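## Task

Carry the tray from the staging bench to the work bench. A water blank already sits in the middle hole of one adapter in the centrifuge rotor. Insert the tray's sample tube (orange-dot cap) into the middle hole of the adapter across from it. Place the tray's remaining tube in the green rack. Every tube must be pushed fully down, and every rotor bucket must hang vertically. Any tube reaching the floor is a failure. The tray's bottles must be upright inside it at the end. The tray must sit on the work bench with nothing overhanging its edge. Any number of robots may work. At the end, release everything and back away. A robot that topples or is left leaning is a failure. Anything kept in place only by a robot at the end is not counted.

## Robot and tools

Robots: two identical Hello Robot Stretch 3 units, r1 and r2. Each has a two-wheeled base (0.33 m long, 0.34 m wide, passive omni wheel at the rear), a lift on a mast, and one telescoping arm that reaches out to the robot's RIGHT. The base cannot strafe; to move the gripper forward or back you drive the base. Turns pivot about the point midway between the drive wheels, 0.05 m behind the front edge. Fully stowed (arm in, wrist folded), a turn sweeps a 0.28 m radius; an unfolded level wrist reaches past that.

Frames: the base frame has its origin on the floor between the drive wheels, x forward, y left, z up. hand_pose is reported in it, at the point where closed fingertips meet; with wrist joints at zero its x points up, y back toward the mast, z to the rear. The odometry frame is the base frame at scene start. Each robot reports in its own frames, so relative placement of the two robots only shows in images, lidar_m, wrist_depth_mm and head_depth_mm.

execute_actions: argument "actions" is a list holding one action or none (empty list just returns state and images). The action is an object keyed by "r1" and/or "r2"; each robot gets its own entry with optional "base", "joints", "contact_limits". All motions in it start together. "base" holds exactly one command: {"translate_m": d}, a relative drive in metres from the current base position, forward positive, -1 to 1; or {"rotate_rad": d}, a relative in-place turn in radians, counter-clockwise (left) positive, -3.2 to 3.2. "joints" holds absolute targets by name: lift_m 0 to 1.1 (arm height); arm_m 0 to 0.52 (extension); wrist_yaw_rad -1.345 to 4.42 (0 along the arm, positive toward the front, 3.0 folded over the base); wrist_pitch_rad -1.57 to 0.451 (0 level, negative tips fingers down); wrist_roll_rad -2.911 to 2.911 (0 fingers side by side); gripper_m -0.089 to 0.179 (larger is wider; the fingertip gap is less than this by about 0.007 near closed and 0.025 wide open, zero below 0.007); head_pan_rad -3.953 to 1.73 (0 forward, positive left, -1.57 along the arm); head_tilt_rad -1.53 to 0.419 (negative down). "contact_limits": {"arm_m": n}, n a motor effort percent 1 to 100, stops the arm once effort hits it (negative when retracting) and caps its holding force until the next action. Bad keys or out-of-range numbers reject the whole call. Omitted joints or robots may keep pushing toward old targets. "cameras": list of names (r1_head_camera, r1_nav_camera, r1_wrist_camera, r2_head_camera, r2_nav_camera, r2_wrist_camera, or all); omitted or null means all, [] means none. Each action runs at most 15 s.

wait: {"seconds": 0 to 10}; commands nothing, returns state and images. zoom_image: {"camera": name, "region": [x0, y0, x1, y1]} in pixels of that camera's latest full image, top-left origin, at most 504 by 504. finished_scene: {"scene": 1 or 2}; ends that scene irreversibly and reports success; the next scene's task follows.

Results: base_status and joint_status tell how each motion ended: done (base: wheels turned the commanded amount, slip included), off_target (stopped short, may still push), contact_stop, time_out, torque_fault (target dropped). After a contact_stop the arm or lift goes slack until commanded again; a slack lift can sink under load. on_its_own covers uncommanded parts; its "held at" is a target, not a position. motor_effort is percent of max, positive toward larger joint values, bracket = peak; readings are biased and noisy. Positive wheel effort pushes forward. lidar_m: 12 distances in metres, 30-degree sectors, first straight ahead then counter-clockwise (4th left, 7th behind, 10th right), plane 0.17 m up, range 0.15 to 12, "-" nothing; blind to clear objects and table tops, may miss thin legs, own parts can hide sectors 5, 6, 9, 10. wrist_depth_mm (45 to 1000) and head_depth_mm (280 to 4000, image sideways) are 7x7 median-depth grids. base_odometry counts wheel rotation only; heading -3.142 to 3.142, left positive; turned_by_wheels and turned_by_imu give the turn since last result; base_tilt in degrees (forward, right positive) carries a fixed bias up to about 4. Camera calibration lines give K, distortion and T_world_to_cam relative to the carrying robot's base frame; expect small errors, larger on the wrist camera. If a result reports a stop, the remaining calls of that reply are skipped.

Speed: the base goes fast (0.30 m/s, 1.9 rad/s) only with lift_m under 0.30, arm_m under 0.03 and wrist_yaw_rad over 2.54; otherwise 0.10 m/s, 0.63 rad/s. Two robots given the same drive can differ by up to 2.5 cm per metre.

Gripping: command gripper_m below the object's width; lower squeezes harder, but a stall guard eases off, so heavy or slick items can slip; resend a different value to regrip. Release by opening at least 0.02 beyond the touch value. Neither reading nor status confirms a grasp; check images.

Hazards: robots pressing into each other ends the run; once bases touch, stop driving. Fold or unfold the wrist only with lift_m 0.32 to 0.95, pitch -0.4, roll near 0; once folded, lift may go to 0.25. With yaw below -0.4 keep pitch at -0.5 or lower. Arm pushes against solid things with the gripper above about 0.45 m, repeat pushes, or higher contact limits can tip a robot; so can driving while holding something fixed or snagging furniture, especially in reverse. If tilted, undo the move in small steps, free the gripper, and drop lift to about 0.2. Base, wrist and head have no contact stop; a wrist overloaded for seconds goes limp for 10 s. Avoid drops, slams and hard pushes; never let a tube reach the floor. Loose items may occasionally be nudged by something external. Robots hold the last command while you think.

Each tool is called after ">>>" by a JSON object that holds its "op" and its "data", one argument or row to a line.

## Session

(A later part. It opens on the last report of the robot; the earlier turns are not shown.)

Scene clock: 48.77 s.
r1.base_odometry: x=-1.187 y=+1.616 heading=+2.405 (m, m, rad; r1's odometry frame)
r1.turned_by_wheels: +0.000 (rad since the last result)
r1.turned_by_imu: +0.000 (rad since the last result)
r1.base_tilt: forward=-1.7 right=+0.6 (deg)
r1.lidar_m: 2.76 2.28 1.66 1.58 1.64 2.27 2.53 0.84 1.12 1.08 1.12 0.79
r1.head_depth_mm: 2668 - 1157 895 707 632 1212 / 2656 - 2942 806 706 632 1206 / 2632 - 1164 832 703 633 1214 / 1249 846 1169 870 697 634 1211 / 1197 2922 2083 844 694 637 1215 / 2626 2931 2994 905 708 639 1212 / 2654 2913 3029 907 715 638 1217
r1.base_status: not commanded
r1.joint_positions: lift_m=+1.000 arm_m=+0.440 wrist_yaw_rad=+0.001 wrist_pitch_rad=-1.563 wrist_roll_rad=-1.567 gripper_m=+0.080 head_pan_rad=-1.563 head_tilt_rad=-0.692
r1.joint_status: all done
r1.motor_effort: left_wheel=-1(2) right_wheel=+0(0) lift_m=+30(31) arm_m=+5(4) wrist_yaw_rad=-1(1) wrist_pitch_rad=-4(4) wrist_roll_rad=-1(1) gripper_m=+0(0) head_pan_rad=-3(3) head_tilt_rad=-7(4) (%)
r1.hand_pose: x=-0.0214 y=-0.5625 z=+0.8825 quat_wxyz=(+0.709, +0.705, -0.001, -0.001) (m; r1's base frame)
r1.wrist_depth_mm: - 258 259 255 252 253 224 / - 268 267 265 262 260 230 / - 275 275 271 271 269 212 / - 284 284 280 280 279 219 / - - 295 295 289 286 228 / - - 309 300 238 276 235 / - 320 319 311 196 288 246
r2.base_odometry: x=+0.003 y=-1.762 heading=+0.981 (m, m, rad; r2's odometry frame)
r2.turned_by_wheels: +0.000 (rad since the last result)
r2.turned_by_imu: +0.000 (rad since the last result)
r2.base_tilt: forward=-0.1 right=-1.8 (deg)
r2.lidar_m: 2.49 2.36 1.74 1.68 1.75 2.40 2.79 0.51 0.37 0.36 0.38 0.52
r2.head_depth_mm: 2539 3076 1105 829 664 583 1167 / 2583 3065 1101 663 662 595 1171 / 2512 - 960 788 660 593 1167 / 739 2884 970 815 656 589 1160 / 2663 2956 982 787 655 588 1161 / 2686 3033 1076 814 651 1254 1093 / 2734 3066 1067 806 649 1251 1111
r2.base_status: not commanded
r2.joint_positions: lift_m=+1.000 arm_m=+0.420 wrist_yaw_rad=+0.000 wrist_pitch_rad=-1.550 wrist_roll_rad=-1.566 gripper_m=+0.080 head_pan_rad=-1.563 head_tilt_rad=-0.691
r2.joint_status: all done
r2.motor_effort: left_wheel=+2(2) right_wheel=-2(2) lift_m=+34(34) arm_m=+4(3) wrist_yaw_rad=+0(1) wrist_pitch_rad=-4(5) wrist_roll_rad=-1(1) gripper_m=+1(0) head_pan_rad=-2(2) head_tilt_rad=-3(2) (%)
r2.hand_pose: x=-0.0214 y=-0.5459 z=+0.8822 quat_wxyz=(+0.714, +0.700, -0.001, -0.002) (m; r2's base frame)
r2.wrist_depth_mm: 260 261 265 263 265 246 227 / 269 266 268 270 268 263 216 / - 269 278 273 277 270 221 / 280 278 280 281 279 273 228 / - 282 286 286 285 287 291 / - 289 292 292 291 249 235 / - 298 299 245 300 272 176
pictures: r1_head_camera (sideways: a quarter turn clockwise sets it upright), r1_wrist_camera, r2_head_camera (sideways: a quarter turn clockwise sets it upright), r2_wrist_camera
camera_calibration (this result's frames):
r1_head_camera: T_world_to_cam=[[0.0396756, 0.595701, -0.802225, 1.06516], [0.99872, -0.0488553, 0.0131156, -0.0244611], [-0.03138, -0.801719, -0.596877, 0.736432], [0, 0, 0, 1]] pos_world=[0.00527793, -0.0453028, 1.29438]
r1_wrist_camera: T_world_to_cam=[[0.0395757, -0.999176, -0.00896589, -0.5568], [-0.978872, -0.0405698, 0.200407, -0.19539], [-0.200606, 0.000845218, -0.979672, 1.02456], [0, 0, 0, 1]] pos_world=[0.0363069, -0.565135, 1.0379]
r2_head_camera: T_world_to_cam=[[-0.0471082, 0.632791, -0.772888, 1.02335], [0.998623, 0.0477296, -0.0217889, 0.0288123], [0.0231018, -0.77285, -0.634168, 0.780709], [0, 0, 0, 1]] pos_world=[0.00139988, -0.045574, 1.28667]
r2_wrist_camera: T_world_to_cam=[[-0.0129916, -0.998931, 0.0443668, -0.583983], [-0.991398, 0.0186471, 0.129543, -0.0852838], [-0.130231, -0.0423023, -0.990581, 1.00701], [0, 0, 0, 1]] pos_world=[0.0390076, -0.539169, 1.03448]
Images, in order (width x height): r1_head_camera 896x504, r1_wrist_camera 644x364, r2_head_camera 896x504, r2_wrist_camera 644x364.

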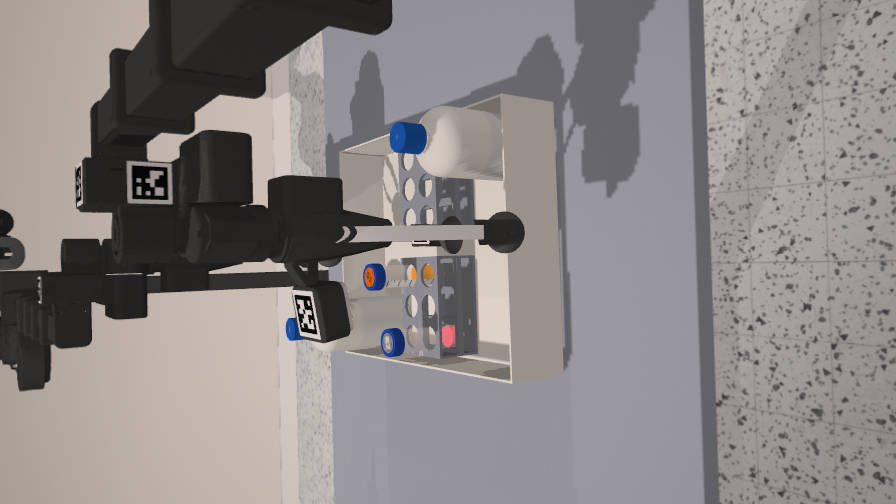

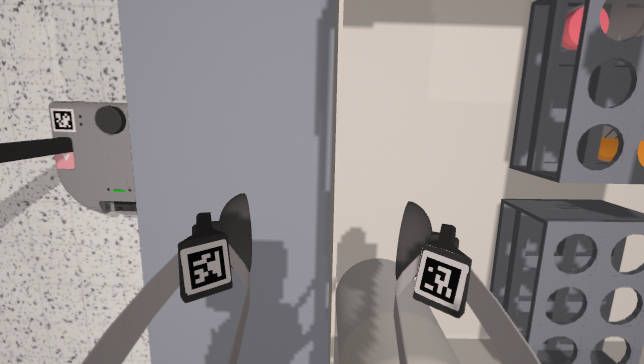

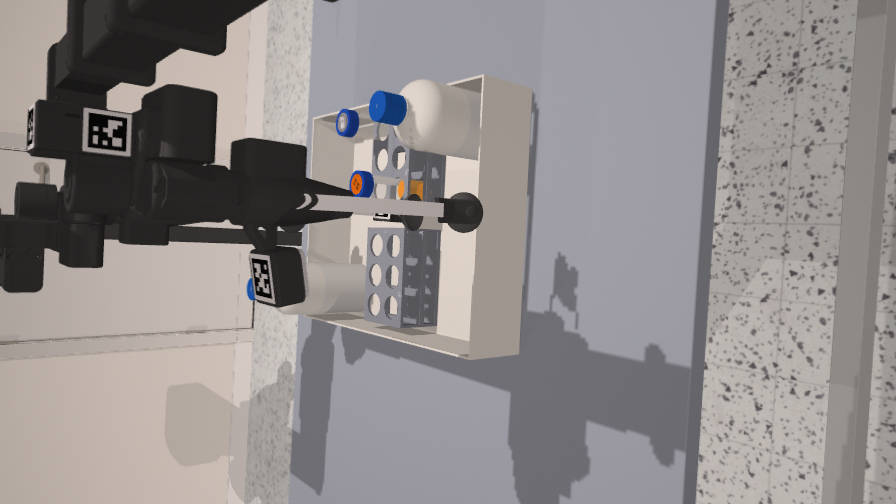

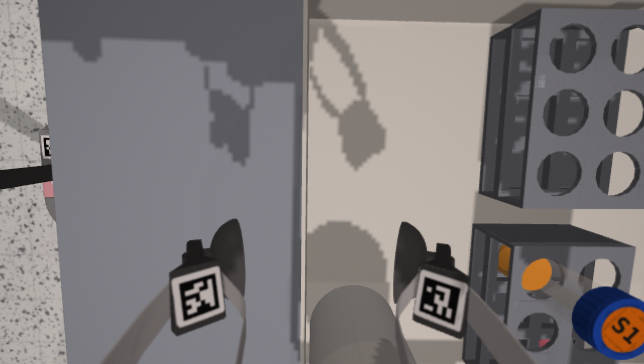

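>>> {"op": "execute_actions", "data": {
  "actions": [
    {"r1":{"base":{"translate_m":0.012},"joints":{"arm_m":0.445,"lift_m":0.915,"gripper_m":0.05}},"r2":{"base":{"translate_m":0.012},"joints":{"arm_m":0.411,"lift_m":0.915,"gripper_m":0.05}}}
  ],
  "cameras": ["r1_head_camera","r2_head_camera"]
}}

>>> {"op": "execute_actions", "data": {
  "actions": [
    {"r1":{"joints":{"gripper_m":-0.05}},"r2":{"joints":{"gripper_m":-0.05}}}
  ],
  "cameras": []
}}

>>> {"op": "execute_actions", "data": {
  "actions": [
    {"r1":{"joints":{"lift_m":1.04}},"r2":{"joints":{"lift_m":1.04,"head_pan_rad":-0.7,"head_tilt_rad":-0.6}}}
  ],
  "cameras": ["r1_head_camera","r2_nav_camera"]
}}

>>> {"op": "execute_actions", "data": {
  "actions": [
    {"r1":{"base":{"translate_m":-0.7}},"r2":{"base":{"translate_m":0.7}}}
  ],
  "cameras": ["r1_head_camera","r2_nav_camera"]
}}

Scene clock: 56.37 s.
r1.base_odometry: x=-1.196 y=+1.624 heading=+2.405 (m, m, rad; r1's odometry frame)
r1.turned_by_wheels: +0.000 (rad since the last result)
r1.turned_by_imu: -0.001 (rad since the last result)
r1.base_tilt: forward=-1.6 right=+0.5 (deg)
r1.lidar_m: 2.74 2.28 1.66 1.58 1.64 2.27 2.55 0.85 1.12 1.08 1.12 0.78
r1.head_depth_mm: 2696 2952 3133 - 668 977 1209 / 2666 2934 - 684 707 632 1209 / 2649 2875 1029 831 701 634 1211 / 2615 829 1602 837 689 637 1210 / 1301 2930 961 840 694 635 1212 / 2668 2928 2993 905 715 638 1227 / 2660 2904 2965 914 715 638 1214
r1.base_status: done
r1.joint_positions: lift_m=+0.915 arm_m=+0.445 wrist_yaw_rad=+0.001 wrist_pitch_rad=-1.564 wrist_roll_rad=-1.567 gripper_m=+0.050 head_pan_rad=-1.563 head_tilt_rad=-0.692
r1.joint_status: all done
r1.motor_effort: left_wheel=-1(1) right_wheel=+0(4) lift_m=+30(30) arm_m=+4(5) wrist_yaw_rad=-1(1) wrist_pitch_rad=-4(4) wrist_roll_rad=-1(1) gripper_m=-1(84) head_pan_rad=-3(3) head_tilt_rad=-6(6) (%)
r1.hand_pose: x=-0.0214 y=-0.5674 z=+0.7975 quat_wxyz=(+0.709, +0.705, -0.001, -0.001) (m; r1's base frame)
r1.wrist_depth_mm: 178 178 177 177 175 175 173 / 185 184 182 181 181 181 177 / 190 190 189 187 186 187 183 / 198 197 196 195 193 192 187 / - 203 201 201 197 199 197 / - 209 212 207 209 206 186 / - 218 218 216 211 214 205
r2.base_odometry: x=+0.010 y=-1.752 heading=+0.981 (m, m, rad; r2's odometry frame)
r2.turned_by_wheels: +0.000 (rad since the last result)
r2.turned_by_imu: +0.000 (rad since the last result)
r2.base_tilt: forward=-0.1 right=-1.9 (deg)
r2.lidar_m: 2.49 2.37 1.74 1.69 1.75 2.40 2.80 0.51 0.38 0.36 0.38 0.52
r2.head_depth_mm: 2636 2883 - 816 646 584 1170 / 2643 2847 912 661 663 596 1161 / 2558 793 - 791 660 592 1167 / 1105 2967 971 813 657 592 1159 / 2651 2972 1030 796 655 588 1155 / 2707 3078 1067 810 653 1258 1092 / 2710 3083 1068 808 650 1251 1109
r2.base_status: done
r2.joint_positions: lift_m=+0.915 arm_m=+0.411 wrist_yaw_rad=+0.000 wrist_pitch_rad=-1.550 wrist_roll_rad=-1.566 gripper_m=+0.050 head_pan_rad=-1.563 head_tilt_rad=-0.691
r2.joint_status: all done
r2.motor_effort: left_wheel=+2(9) right_wheel=-2(4) lift_m=+34(33) arm_m=-4(4) wrist_yaw_rad=+0(0) wrist_pitch_rad=-4(5) wrist_roll_rad=-1(1) gripper_m=+0(79) head_pan_rad=-3(2) head_tilt_rad=-3(3) (%)
r2.hand_pose: x=-0.0214 y=-0.5378 z=+0.7972 quat_wxyz=(+0.714, +0.700, -0.001, -0.002) (m; r2's base frame)
r2.wrist_depth_mm: 180 180 182 183 183 185 183 / 184 185 187 186 186 189 184 / 188 188 191 190 191 192 188 / 191 192 193 194 195 197 192 / 196 196 198 198 199 201 195 / 200 200 - 202 - 206 200 / 204 205 207 208 209 208 178
pictures: r1_head_camera (sideways: a quarter turn clockwise sets it upright), r2_head_camera (sideways: a quarter turn clockwise sets it upright)
camera_calibration (this result's frames):
r1_head_camera: T_world_to_cam=[[0.0396757, 0.595701, -0.802225, 1.06516], [0.99872, -0.0488554, 0.0131156, -0.0244611], [-0.0313801, -0.801719, -0.596877, 0.736432], [0, 0, 0, 1]] pos_world=[0.00527793, -0.0453028, 1.29438]
r2_head_camera: T_world_to_cam=[[-0.047108, 0.632791, -0.772888, 1.02335], [0.998623, 0.0477294, -0.0217889, 0.0288123], [0.0231016, -0.77285, -0.634168, 0.780709], [0, 0, 0, 1]] pos_world=[0.00139987, -0.045574, 1.28667]
Images, in order (width x height): r1_head_camera 896x504, r2_head_camera 896x504.

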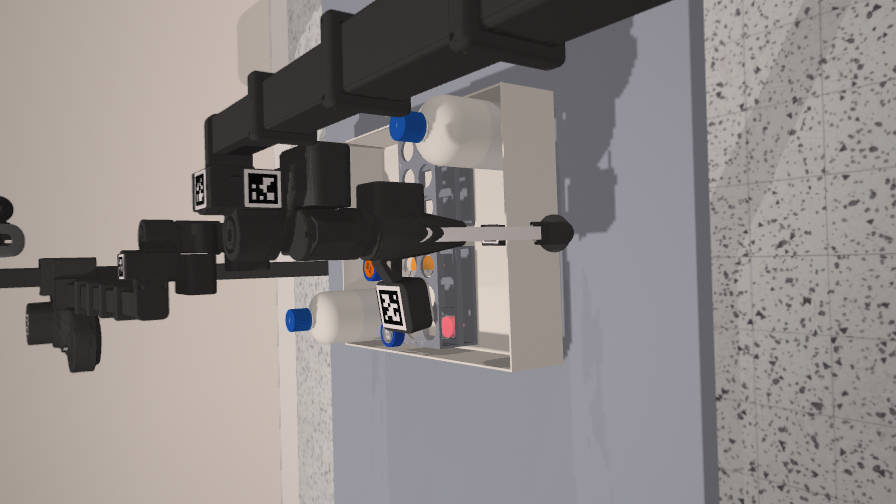

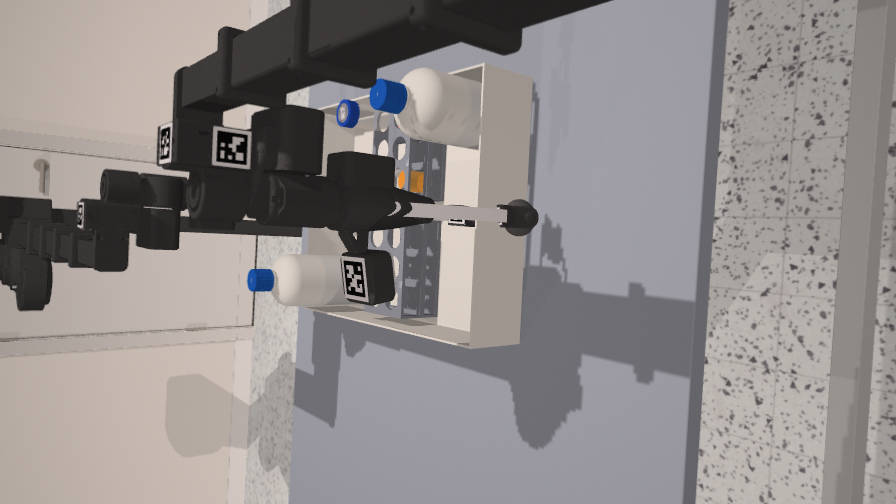

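Scene clock: 57.87 s.
r1.base_odometry: x=-1.196 y=+1.624 heading=+2.405 (m, m, rad; r1's odometry frame)
r1.turned_by_wheels: +0.000 (rad since the last result)
r1.turned_by_imu: +0.000 (rad since the last result)
r1.base_tilt: forward=-1.7 right=+0.6 (deg)
r1.lidar_m: 2.74 2.28 1.66 1.58 1.64 2.27 2.54 0.85 1.12 1.08 1.12 0.78
r1.head_depth_mm: 2655 2945 3171 - 668 631 1202 / 2705 2938 - 680 704 632 1210 / 2676 2903 1027 830 697 633 1208 / 2591 826 1601 836 693 635 1215 / 1304 2941 950 837 692 635 1215 / 2622 2931 2966 907 715 638 1220 / 2626 2909 2998 908 717 639 1220
r1.base_status: not commanded
r1.joint_positions: lift_m=+0.915 arm_m=+0.445 wrist_yaw_rad=+0.001 wrist_pitch_rad=-1.557 wrist_roll_rad=-1.570 gripper_m=-0.049 head_pan_rad=-1.563 head_tilt_rad=-0.692
r1.joint_status: all done
r1.motor_effort: left_wheel=-1(1) right_wheel=+0(0) lift_m=+37(36) arm_m=+4(4) wrist_yaw_rad=-1(1) wrist_pitch_rad=-7(8) wrist_roll_rad=+0(1) gripper_m=-20(98) head_pan_rad=-2(3) head_tilt_rad=-6(6) (%)
r1.hand_pose: x=-0.0214 y=-0.5691 z=+0.7971 quat_wxyz=(+0.712, +0.703, +0.000, +0.000) (m; r1's base frame)
r1.wrist_depth_mm: 178 176 177 175 174 173 171 / 182 183 183 181 180 179 177 / 188 188 187 187 184 185 180 / 195 194 195 191 191 190 186 / 205 204 202 121 197 197 197 / - 209 208 208 203 204 187 / - 216 216 215 208 211 184
r2.base_odometry: x=+0.010 y=-1.752 heading=+0.981 (m, m, rad; r2's odometry frame)
r2.turned_by_wheels: +0.000 (rad since the last result)
r2.turned_by_imu: +0.000 (rad since the last result)
r2.base_tilt: forward=-0.2 right=-2.0 (deg)
r2.lidar_m: 2.48 2.37 1.74 1.68 1.74 2.41 2.80 0.51 0.38 0.36 0.38 0.52
r2.head_depth_mm: 2616 2895 - 816 649 582 1174 / 2617 2869 961 664 662 593 1166 / 2564 788 - 795 659 593 1163 / 1110 2906 974 809 656 591 1160 / 2639 2990 1029 792 654 588 1154 / 2714 3083 1074 810 651 1257 1090 / 2688 3006 1064 806 649 1251 1106
r2.base_status: not commanded
r2.joint_positions: lift_m=+0.915 arm_m=+0.411 wrist_yaw_rad=+0.000 wrist_pitch_rad=-1.546 wrist_roll_rad=-1.566 gripper_m=-0.049 head_pan_rad=-1.563 head_tilt_rad=-0.691
r2.joint_status: all done
r2.motor_effort: left_wheel=+2(3) right_wheel=-2(1) lift_m=+41(41) arm_m=-4(4) wrist_yaw_rad=+0(0) wrist_pitch_rad=-7(7) wrist_roll_rad=-1(1) gripper_m=-16(93) head_pan_rad=-2(2) head_tilt_rad=-4(3) (%)
r2.hand_pose: x=-0.0214 y=-0.5388 z=+0.7969 quat_wxyz=(+0.716, +0.699, -0.001, -0.002) (m; r2's base frame)
r2.wrist_depth_mm: 179 180 180 180 180 181 179 / 183 184 185 184 184 185 182 / 186 188 191 188 186 190 185 / 190 192 193 192 191 192 190 / 195 197 196 194 195 199 193 / 198 200 202 - 202 203 200 / 203 205 207 206 206 208 178
pictures: none
No camera images: the call's "cameras" was empty. Leave "cameras" out to get every camera's image.

Scene clock: 59.83 s.
r1.base_odometry: x=-1.196 y=+1.624 heading=+2.405 (m, m, rad; r1's odometry frame)
r1.turned_by_wheels: +0.000 (rad since the last result)
r1.turned_by_imu: +0.000 (rad since the last result)
r1.base_tilt: forward=-1.8 right=+0.6 (deg)
r1.lidar_m: 2.74 2.28 1.66 1.58 1.64 2.27 2.54 0.85 1.12 1.08 1.12 0.78
r1.head_depth_mm: 2591 3066 2913 896 706 631 1209 / 2557 3006 606 649 707 630 1203 / - - 818 655 711 634 1205 / 736 1470 767 656 709 635 1220 / 2666 2855 785 652 712 636 1216 / 2643 2908 2987 842 714 637 1219 / 2603 2931 2997 911 716 639 1220
r1.base_status: not commanded
r1.joint_positions: lift_m=+1.040 arm_m=+0.445 wrist_yaw_rad=+0.001 wrist_pitch_rad=-1.557 wrist_roll_rad=-1.570 gripper_m=-0.049 head_pan_rad=-1.563 head_tilt_rad=-0.692
r1.joint_status: all done
r1.motor_effort: left_wheel=-1(1) right_wheel=+0(1) lift_m=+46(48) arm_m=+4(4) wrist_yaw_rad=+0(1) wrist_pitch_rad=-7(7) wrist_roll_rad=+0(0) gripper_m=-20(21) head_pan_rad=-2(3) head_tilt_rad=-5(5) (%)
r1.hand_pose: x=-0.0214 y=-0.5691 z=+0.9217 quat_wxyz=(+0.712, +0.703, +0.001, +0.000) (m; r1's base frame)
r1.wrist_depth_mm: - 297 294 292 173 174 171 / - - 303 299 178 178 176 / - 313 312 186 183 184 181 / - 323 328 192 190 191 186 / - - 337 121 198 197 197 / - - 345 278 203 205 186 / - - 365 215 208 212 184
r2.base_odometry: x=+0.010 y=-1.752 heading=+0.981 (m, m, rad; r2's odometry frame)
r2.turned_by_wheels: +0.000 (rad since the last result)
r2.turned_by_imu: +0.000 (rad since the last result)
r2.base_tilt: forward=-0.1 right=-1.8 (deg)
r2.lidar_m: 2.48 2.37 1.74 1.68 1.75 2.41 2.80 0.51 0.38 0.36 0.38 0.52
r2.head_depth_mm: 3116 3373 3309 938 721 588 532 / 3453 3792 3244 931 719 601 1189 / 3763 - 3223 924 715 1322 1203 / - - 3201 922 735 1414 1136 / - - 3171 916 1051 1310 1199 / - - 2952 2132 1733 1408 1196 / - - 3142 2214 1727 1414 1189
r2.base_status: not commanded
r2.joint_positions: lift_m=+1.040 arm_m=+0.411 wrist_yaw_rad=+0.000 wrist_pitch_rad=-1.546 wrist_roll_rad=-1.566 gripper_m=-0.049 head_pan_rad=-0.707 head_tilt_rad=-0.606
r2.joint_status: all done
r2.motor_effort: left_wheel=+3(2) right_wheel=-1(2) lift_m=+51(53) arm_m=-4(4) wrist_yaw_rad=+0(0) wrist_pitch_rad=-7(7) wrist_roll_rad=-1(1) gripper_m=-16(16) head_pan_rad=+3(37) head_tilt_rad=+3(11) (%)
r2.hand_pose: x=-0.0214 y=-0.5388 z=+0.9216 quat_wxyz=(+0.716, +0.698, -0.001, -0.002) (m; r2's base frame)
r2.wrist_depth_mm: 994 297 301 179 180 180 180 / - 305 304 184 184 186 184 / - 310 311 188 188 189 185 / - 314 319 192 192 194 190 / - 327 325 193 197 197 192 / - 329 334 - 201 203 199 / - 337 343 338 206 208 178
pictures: r1_head_camera (sideways: a quarter turn clockwise sets it upright), r2_nav_camera (sideways: a quarter turn counterclockwise sets it upright)
camera_calibration (this result's frames):
r1_head_camera: T_world_to_cam=[[0.0396756, 0.595701, -0.802225, 1.06516], [0.99872, -0.0488553, 0.0131156, -0.0244611], [-0.03138, -0.801719, -0.596877, 0.736432], [0, 0, 0, 1]] pos_world=[0.00527793, -0.0453028, 1.29438]
r2_nav_camera: T_world_to_cam=[[0.412421, -0.331092, 0.848697, -1.06283], [-0.665029, -0.746128, 0.0320899, 0.0231236], [0.622612, -0.577642, -0.527905, 0.652721], [0, 0, 0, 1]] pos_world=[0.0473218, 0.0423958, 1.24586]
Images, in order (width x height): r1_head_camera 896x504, r2_nav_camera 672x504.

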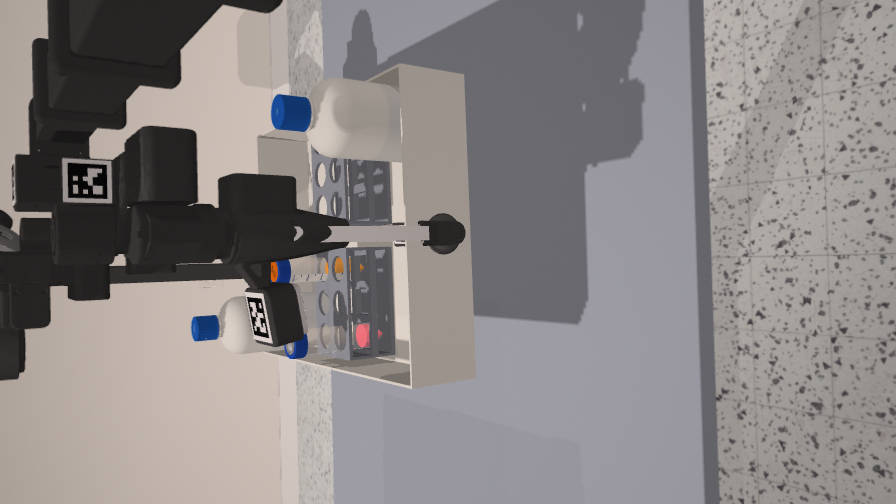

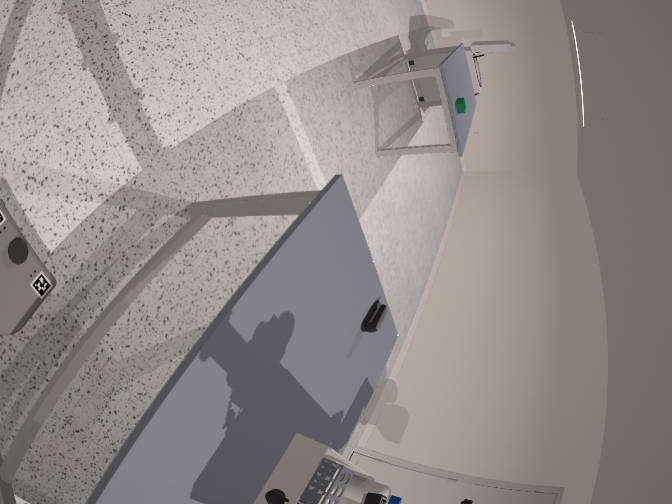

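Scene clock: 68.10 s.
r1.base_odometry: x=-0.677 y=+1.154 heading=+2.405 (m, m, rad; r1's odometry frame)
r1.turned_by_wheels: +0.000 (rad since the last result)
r1.turned_by_imu: +0.002 (rad since the last result)
r1.base_tilt: forward=-1.7 right=+0.6 (deg)
r1.lidar_m: 3.43 2.27 1.64 1.57 1.66 2.28 1.85 1.87 3.28 0.43 1.12 1.42
r1.head_depth_mm: 2610 3046 2925 2162 1707 1415 1212 / 2607 3023 608 650 1704 1417 1215 / - - 818 660 732 633 1165 / 745 1468 769 657 712 634 1186 / 2661 2840 790 652 713 637 1220 / 2659 2954 3015 841 714 637 1228 / 2637 2898 3019 908 715 637 1220
r1.base_status: done
r1.joint_positions: lift_m=+1.040 arm_m=+0.445 wrist_yaw_rad=+0.001 wrist_pitch_rad=-1.552 wrist_roll_rad=-1.572 gripper_m=-0.049 head_pan_rad=-1.563 head_tilt_rad=-0.692
r1.joint_status: not commanded
r1.motor_effort: left_wheel=-1(5) right_wheel=-1(5) lift_m=+46(45) arm_m=+3(4) wrist_yaw_rad=+0(1) wrist_pitch_rad=-10(10) wrist_roll_rad=+1(1) gripper_m=-20(20) head_pan_rad=-2(2) head_tilt_rad=-6(6) (%)
r1.hand_pose: x=-0.0214 y=-0.5706 z=+0.9216 quat_wxyz=(+0.714, +0.701, +0.001, +0.000) (m; r1's base frame)
r1.wrist_depth_mm: - 299 294 176 174 174 172 / - - 304 181 179 180 177 / - 310 311 187 184 185 181 / - 322 322 192 192 191 187 / - - 333 120 198 197 196 / - - - - 206 205 183 / - - - - 209 211 203
r2.base_odometry: x=+0.399 y=-1.170 heading=+0.981 (m, m, rad; r2's odometry frame)
r2.turned_by_wheels: +0.000 (rad since the last result)
r2.turned_by_imu: -0.005 (rad since the last result)
r2.base_tilt: forward=-0.1 right=-2.0 (deg)
r2.lidar_m: 1.80 2.37 1.74 1.68 1.75 2.38 1.42 0.52 0.38 0.36 3.22 2.03
r2.head_depth_mm: 3122 3380 3284 2306 1774 1443 1209 / 3460 3725 3272 2280 1757 1434 1220 / 3804 - 3236 2275 1746 1433 1208 / - - 3236 2280 1760 1421 1201 / - - 2857 2260 1735 1417 1199 / - 2175 3125 2224 1724 1417 1194 / - 2120 2956 2220 1713 1402 1193
r2.base_status: done
r2.joint_positions: lift_m=+1.040 arm_m=+0.411 wrist_yaw_rad=+0.000 wrist_pitch_rad=-1.539 wrist_roll_rad=-1.570 gripper_m=-0.049 head_pan_rad=-0.707 head_tilt_rad=-0.606
r2.joint_status: not commanded
r2.motor_effort: left_wheel=+4(9) right_wheel=-3(5) lift_m=+51(51) arm_m=-4(4) wrist_yaw_rad=+0(0) wrist_pitch_rad=-10(10) wrist_roll_rad=+1(1) gripper_m=-16(17) head_pan_rad=+3(3) head_tilt_rad=+3(2) (%)
r2.hand_pose: x=-0.0214 y=-0.5405 z=+0.9214 quat_wxyz=(+0.718, +0.696, +0.000, -0.001) (m; r2's base frame)
r2.wrist_depth_mm: - - - 180 180 182 180 / - - - 184 185 186 183 / - 311 313 188 188 190 187 / - 316 317 191 192 194 191 / - 321 324 194 197 198 194 / - 331 330 - 201 205 201 / - 337 342 271 207 209 179
pictures: r1_head_camera (sideways: a quarter turn clockwise sets it upright), r2_nav_camera (sideways: a quarter turn counterclockwise sets it upright)
camera_calibration (this result's frames):
r1_head_camera: T_world_to_cam=[[0.0396757, 0.595701, -0.802225, 1.06516], [0.99872, -0.0488554, 0.0131156, -0.0244611], [-0.0313801, -0.801719, -0.596877, 0.736432], [0, 0, 0, 1]] pos_world=[0.00527793, -0.0453028, 1.29438]
r2_nav_camera: T_world_to_cam=[[0.412278, -0.330945, 0.848824, -1.063], [-0.665008, -0.746146, 0.0320849, 0.02313], [0.622729, -0.577703, -0.527701, 0.652454], [0, 0, 0, 1]] pos_world=[0.0473305, 0.0423885, 1.24586]
Images, in order (width x height): r1_head_camera 896x504, r2_nav_camera 672x504.

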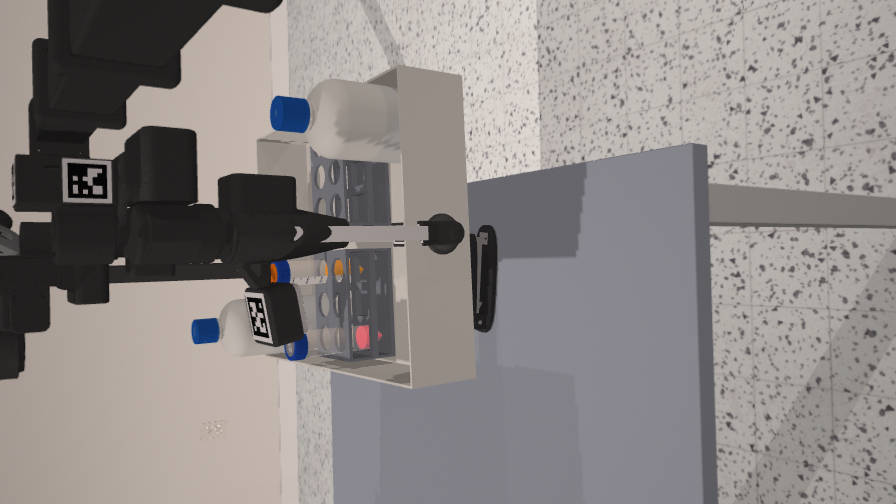

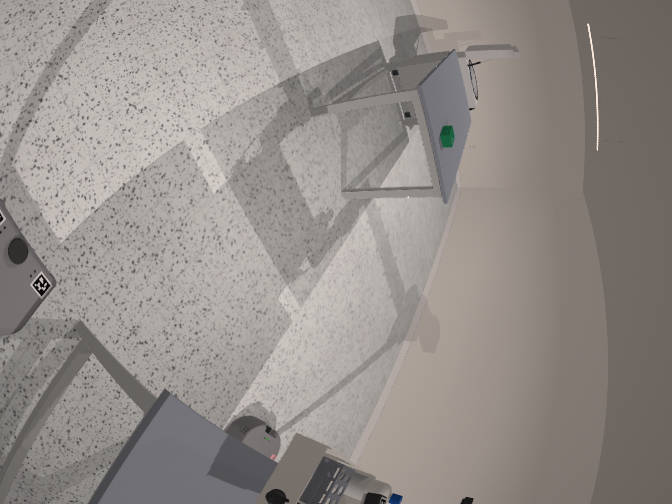

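Slight divergence; small extension.

>>> {"op": "execute_actions", "data": {
  "actions": [
    {"r1":{"base":{"translate_m":-0.9},"joints":{"arm_m":0.45}},"r2":{"base":{"translate_m":0.9}}}
  ],
  "cameras": []
}}

>>> {"op": "execute_actions", "data": {
  "actions": [
    {"r1":{"base":{"translate_m":-0.8}},"r2":{"base":{"translate_m":0.8}}}
  ],
  "cameras": ["r1_nav_camera","r2_head_camera"]
}}

Scene clock: 81.70 s.
r1.base_odometry: x=-0.010 y=+0.550 heading=+2.405 (m, m, rad; r1's odometry frame)
r1.turned_by_wheels: +0.000 (rad since the last result)
r1.turned_by_imu: +0.001 (rad since the last result)
r1.base_tilt: forward=-1.9 right=+0.7 (deg)
r1.lidar_m: 2.30 2.24 1.66 1.60 1.66 2.28 2.36 0.99 1.40 1.45 1.35 0.94
r1.head_depth_mm: 2620 3051 2928 2160 1715 1421 1208 / 2603 3013 613 656 1715 1412 1207 / - - 794 766 1718 1422 1213 / 749 1469 779 716 1684 1414 1211 / 2607 2827 787 652 1731 1416 1214 / 2685 2918 2983 2034 1733 1425 1215 / 2641 2924 3026 2215 1736 1432 1221
r1.base_status: done
r1.joint_positions: lift_m=+1.040 arm_m=+0.450 wrist_yaw_rad=+0.001 wrist_pitch_rad=-1.562 wrist_roll_rad=-1.575 gripper_m=-0.049 head_pan_rad=-1.563 head_tilt_rad=-0.692
r1.joint_status: all done
r1.motor_effort: left_wheel=+0(3) right_wheel=-2(5) lift_m=+45(46) arm_m=+4(4) wrist_yaw_rad=-1(1) wrist_pitch_rad=-4(10) wrist_roll_rad=+2(3) gripper_m=-21(20) head_pan_rad=-3(2) head_tilt_rad=-5(5) (%)
r1.hand_pose: x=-0.0214 y=-0.5728 z=+0.9218 quat_wxyz=(+0.710, +0.704, +0.002, +0.002) (m; r1's base frame)
r1.wrist_depth_mm: - - - 176 174 173 170 / - - - 181 178 178 175 / - - - 187 184 184 179 / - - - 192 190 190 185 / - - - 120 197 196 195 / - - - - 204 203 180 / - - - 216 208 210 201
r2.base_odometry: x=+0.899 y=-0.422 heading=+0.981 (m, m, rad; r2's odometry frame)
r2.turned_by_wheels: +0.000 (rad since the last result)
r2.turned_by_imu: -0.006 (rad since the last result)
r2.base_tilt: forward=-0.1 right=-1.9 (deg)
r2.lidar_m: 1.40 2.39 1.74 1.68 1.74 2.37 1.45 0.95 1.33 1.45 1.32 0.93
r2.head_depth_mm: 3118 3324 3280 2310 1772 1441 1213 / 3407 3695 3113 2268 1765 1434 1210 / 3792 - 1393 2090 1740 1427 1207 / - - 1256 2263 1741 1416 1200 / - - 1279 2071 1749 1416 1205 / - 2160 1285 1082 1401 1377 1194 / 3927 2119 1278 2136 1684 1405 1196
r2.base_status: done
r2.joint_positions: lift_m=+1.040 arm_m=+0.411 wrist_yaw_rad=+0.002 wrist_pitch_rad=-1.547 wrist_roll_rad=-1.575 gripper_m=-0.049 head_pan_rad=-0.707 head_tilt_rad=-0.606
r2.joint_status: not commanded
r2.motor_effort: left_wheel=+6(10) right_wheel=-5(7) lift_m=+51(51) arm_m=-4(4) wrist_yaw_rad=-2(1) wrist_pitch_rad=-6(10) wrist_roll_rad=+2(2) gripper_m=-16(17) head_pan_rad=+3(3) head_tilt_rad=+2(3) (%)
r2.hand_pose: x=-0.0214 y=-0.5383 z=+0.9216 quat_wxyz=(+0.715, +0.699, +0.002, +0.002) (m; r2's base frame)
r2.wrist_depth_mm: - - - 180 180 180 178 / - - - 183 184 185 181 / - - - 188 187 189 184 / - - - 191 191 194 190 / - - - 196 196 196 193 / - - - - 200 202 196 / - - - - 207 206 178
pictures: none
No camera images: the call's "cameras" was empty. Leave "cameras" out to get every camera's image.

Scene clock: 90.97 s.
r1.base_odometry: x=+0.583 y=+0.013 heading=+2.405 (m, m, rad; r1's odometry frame)
r1.turned_by_wheels: +0.000 (rad since the last result)
r1.turned_by_imu: +0.001 (rad since the last result)
r1.base_tilt: forward=-1.8 right=+0.6 (deg)
r1.lidar_m: 1.69 2.27 1.67 1.61 1.66 2.29 1.76 1.52 0.44 0.44 3.27 1.69
r1.head_depth_mm: 2578 3035 2924 853 707 630 1204 / 2591 2983 610 654 709 632 1189 / - - 801 658 753 1354 1163 / 743 1156 794 713 1667 1432 1217 / 1177 2828 785 645 1719 1427 1213 / 2652 2911 2816 2023 1728 1425 1219 / 2651 2903 2979 2194 1731 1433 1222
r1.base_status: done
r1.joint_positions: lift_m=+1.040 arm_m=+0.450 wrist_yaw_rad=+0.002 wrist_pitch_rad=-1.575 wrist_roll_rad=-1.577 gripper_m=-0.049 head_pan_rad=-1.563 head_tilt_rad=-0.692
r1.joint_status: not commanded
r1.motor_effort: left_wheel=+0(3) right_wheel=-2(5) lift_m=+45(46) arm_m=+4(4) wrist_yaw_rad=-1(2) wrist_pitch_rad=+3(4) wrist_roll_rad=+3(3) gripper_m=-19(19) head_pan_rad=-3(3) head_tilt_rad=-6(6) (%)
r1.hand_pose: x=-0.0214 y=-0.5694 z=+0.9221 quat_wxyz=(+0.705, +0.709, +0.003, +0.003) (m; r1's base frame)
r1.wrist_depth_mm: - - - 176 173 173 169 / - - - 181 179 178 175 / - - - 187 184 183 179 / - - - 193 189 188 184 / - - 341 121 196 195 192 / - - 353 278 202 203 192 / - - 364 213 207 209 199
r2.base_odometry: x=+1.344 y=+0.243 heading=+0.982 (m, m, rad; r2's odometry frame)
r2.turned_by_wheels: +0.000 (rad since the last result)
r2.turned_by_imu: -0.005 (rad since the last result)
r2.base_tilt: forward=+0.0 right=-2.0 (deg)
r2.lidar_m: 1.36 2.40 1.75 1.68 1.74 2.37 1.72 1.96 3.23 0.36 0.36 0.51
r2.head_depth_mm: 3085 3336 3249 936 722 589 531 / 3357 3705 1324 930 720 586 1185 / 3782 - 1313 928 715 1327 1213 / 3928 - 1305 920 738 1427 1131 / 3613 - 1295 918 1632 1380 1201 / 3404 2120 1279 994 1743 1391 1194 / 3198 2137 1274 1887 1662 1407 1193
r2.base_status: done
r2.joint_positions: lift_m=+1.040 arm_m=+0.411 wrist_yaw_rad=+0.003 wrist_pitch_rad=-1.559 wrist_roll_rad=-1.577 gripper_m=-0.049 head_pan_rad=-0.707 head_tilt_rad=-0.606
r2.joint_status: not commanded
r2.motor_effort: left_wheel=+7(13) right_wheel=-5(7) lift_m=+51(51) arm_m=-3(4) wrist_yaw_rad=-2(2) wrist_pitch_rad=+1(6) wrist_roll_rad=+3(3) gripper_m=-17(18) head_pan_rad=+3(3) head_tilt_rad=+3(2) (%)
r2.hand_pose: x=-0.0214 y=-0.5353 z=+0.9218 quat_wxyz=(+0.711, +0.703, +0.003, +0.003) (m; r2's base frame)
r2.wrist_depth_mm: - 298 302 179 179 180 177 / - 306 307 183 183 183 179 / - 308 310 187 188 188 184 / - - - 191 191 192 187 / - - - 195 195 196 191 / - - - - 201 201 191 / - - - 206 206 205 177
pictures: r1_nav_camera (sideways: a quarter turn counterclockwise sets it upright), r2_head_camera (sideways: a quarter turn clockwise sets it upright)
camera_calibration (this result's frames):
r1_nav_camera: T_world_to_cam=[[0.0350443, -0.618407, 0.785076, -0.985525], [-0.997973, -0.0634085, -0.00539942, 0.0603673], [0.0531195, -0.783296, -0.619375, 0.757396], [0, 0, 0, 1]] pos_world=[0.0545494, -0.0123626, 1.24315]
r2_head_camera: T_world_to_cam=[[-0.456755, 0.334668, -0.82424, 1.0928], [0.619977, 0.784217, -0.0251447, 0.0354936], [0.637968, -0.522495, -0.565682, 0.687863], [0, 0, 0, 1]] pos_world=[0.0383006, -0.0341539, 1.29073]
Images, in order (width x height): r1_nav_camera 672x504, r2_head_camera 896x504.

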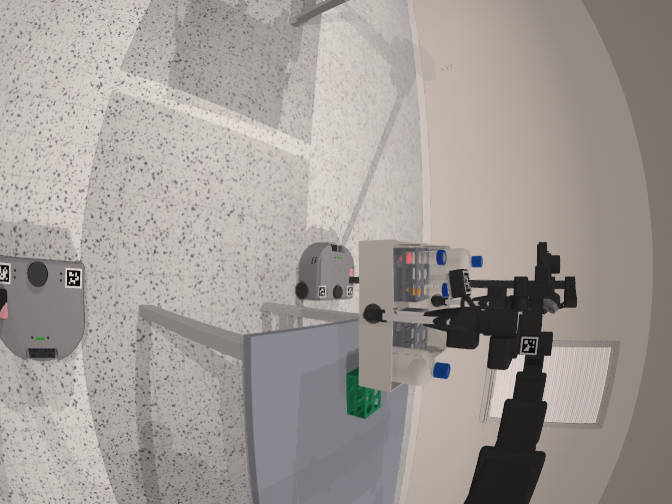

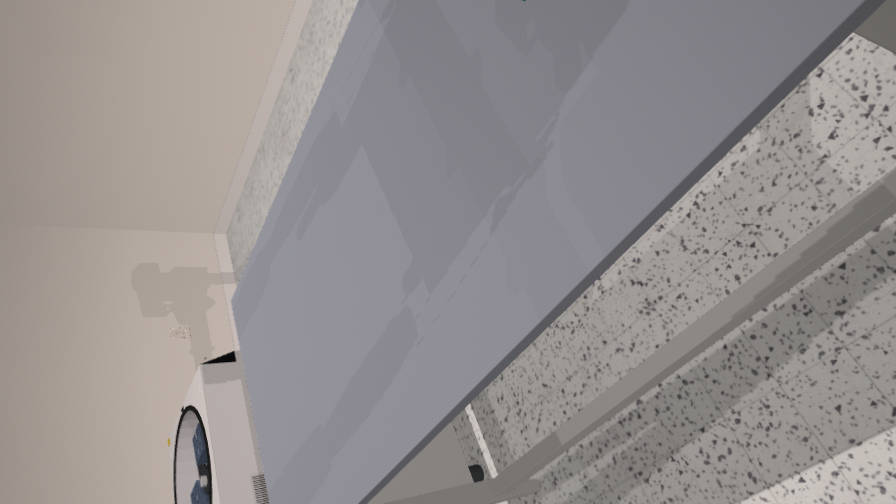

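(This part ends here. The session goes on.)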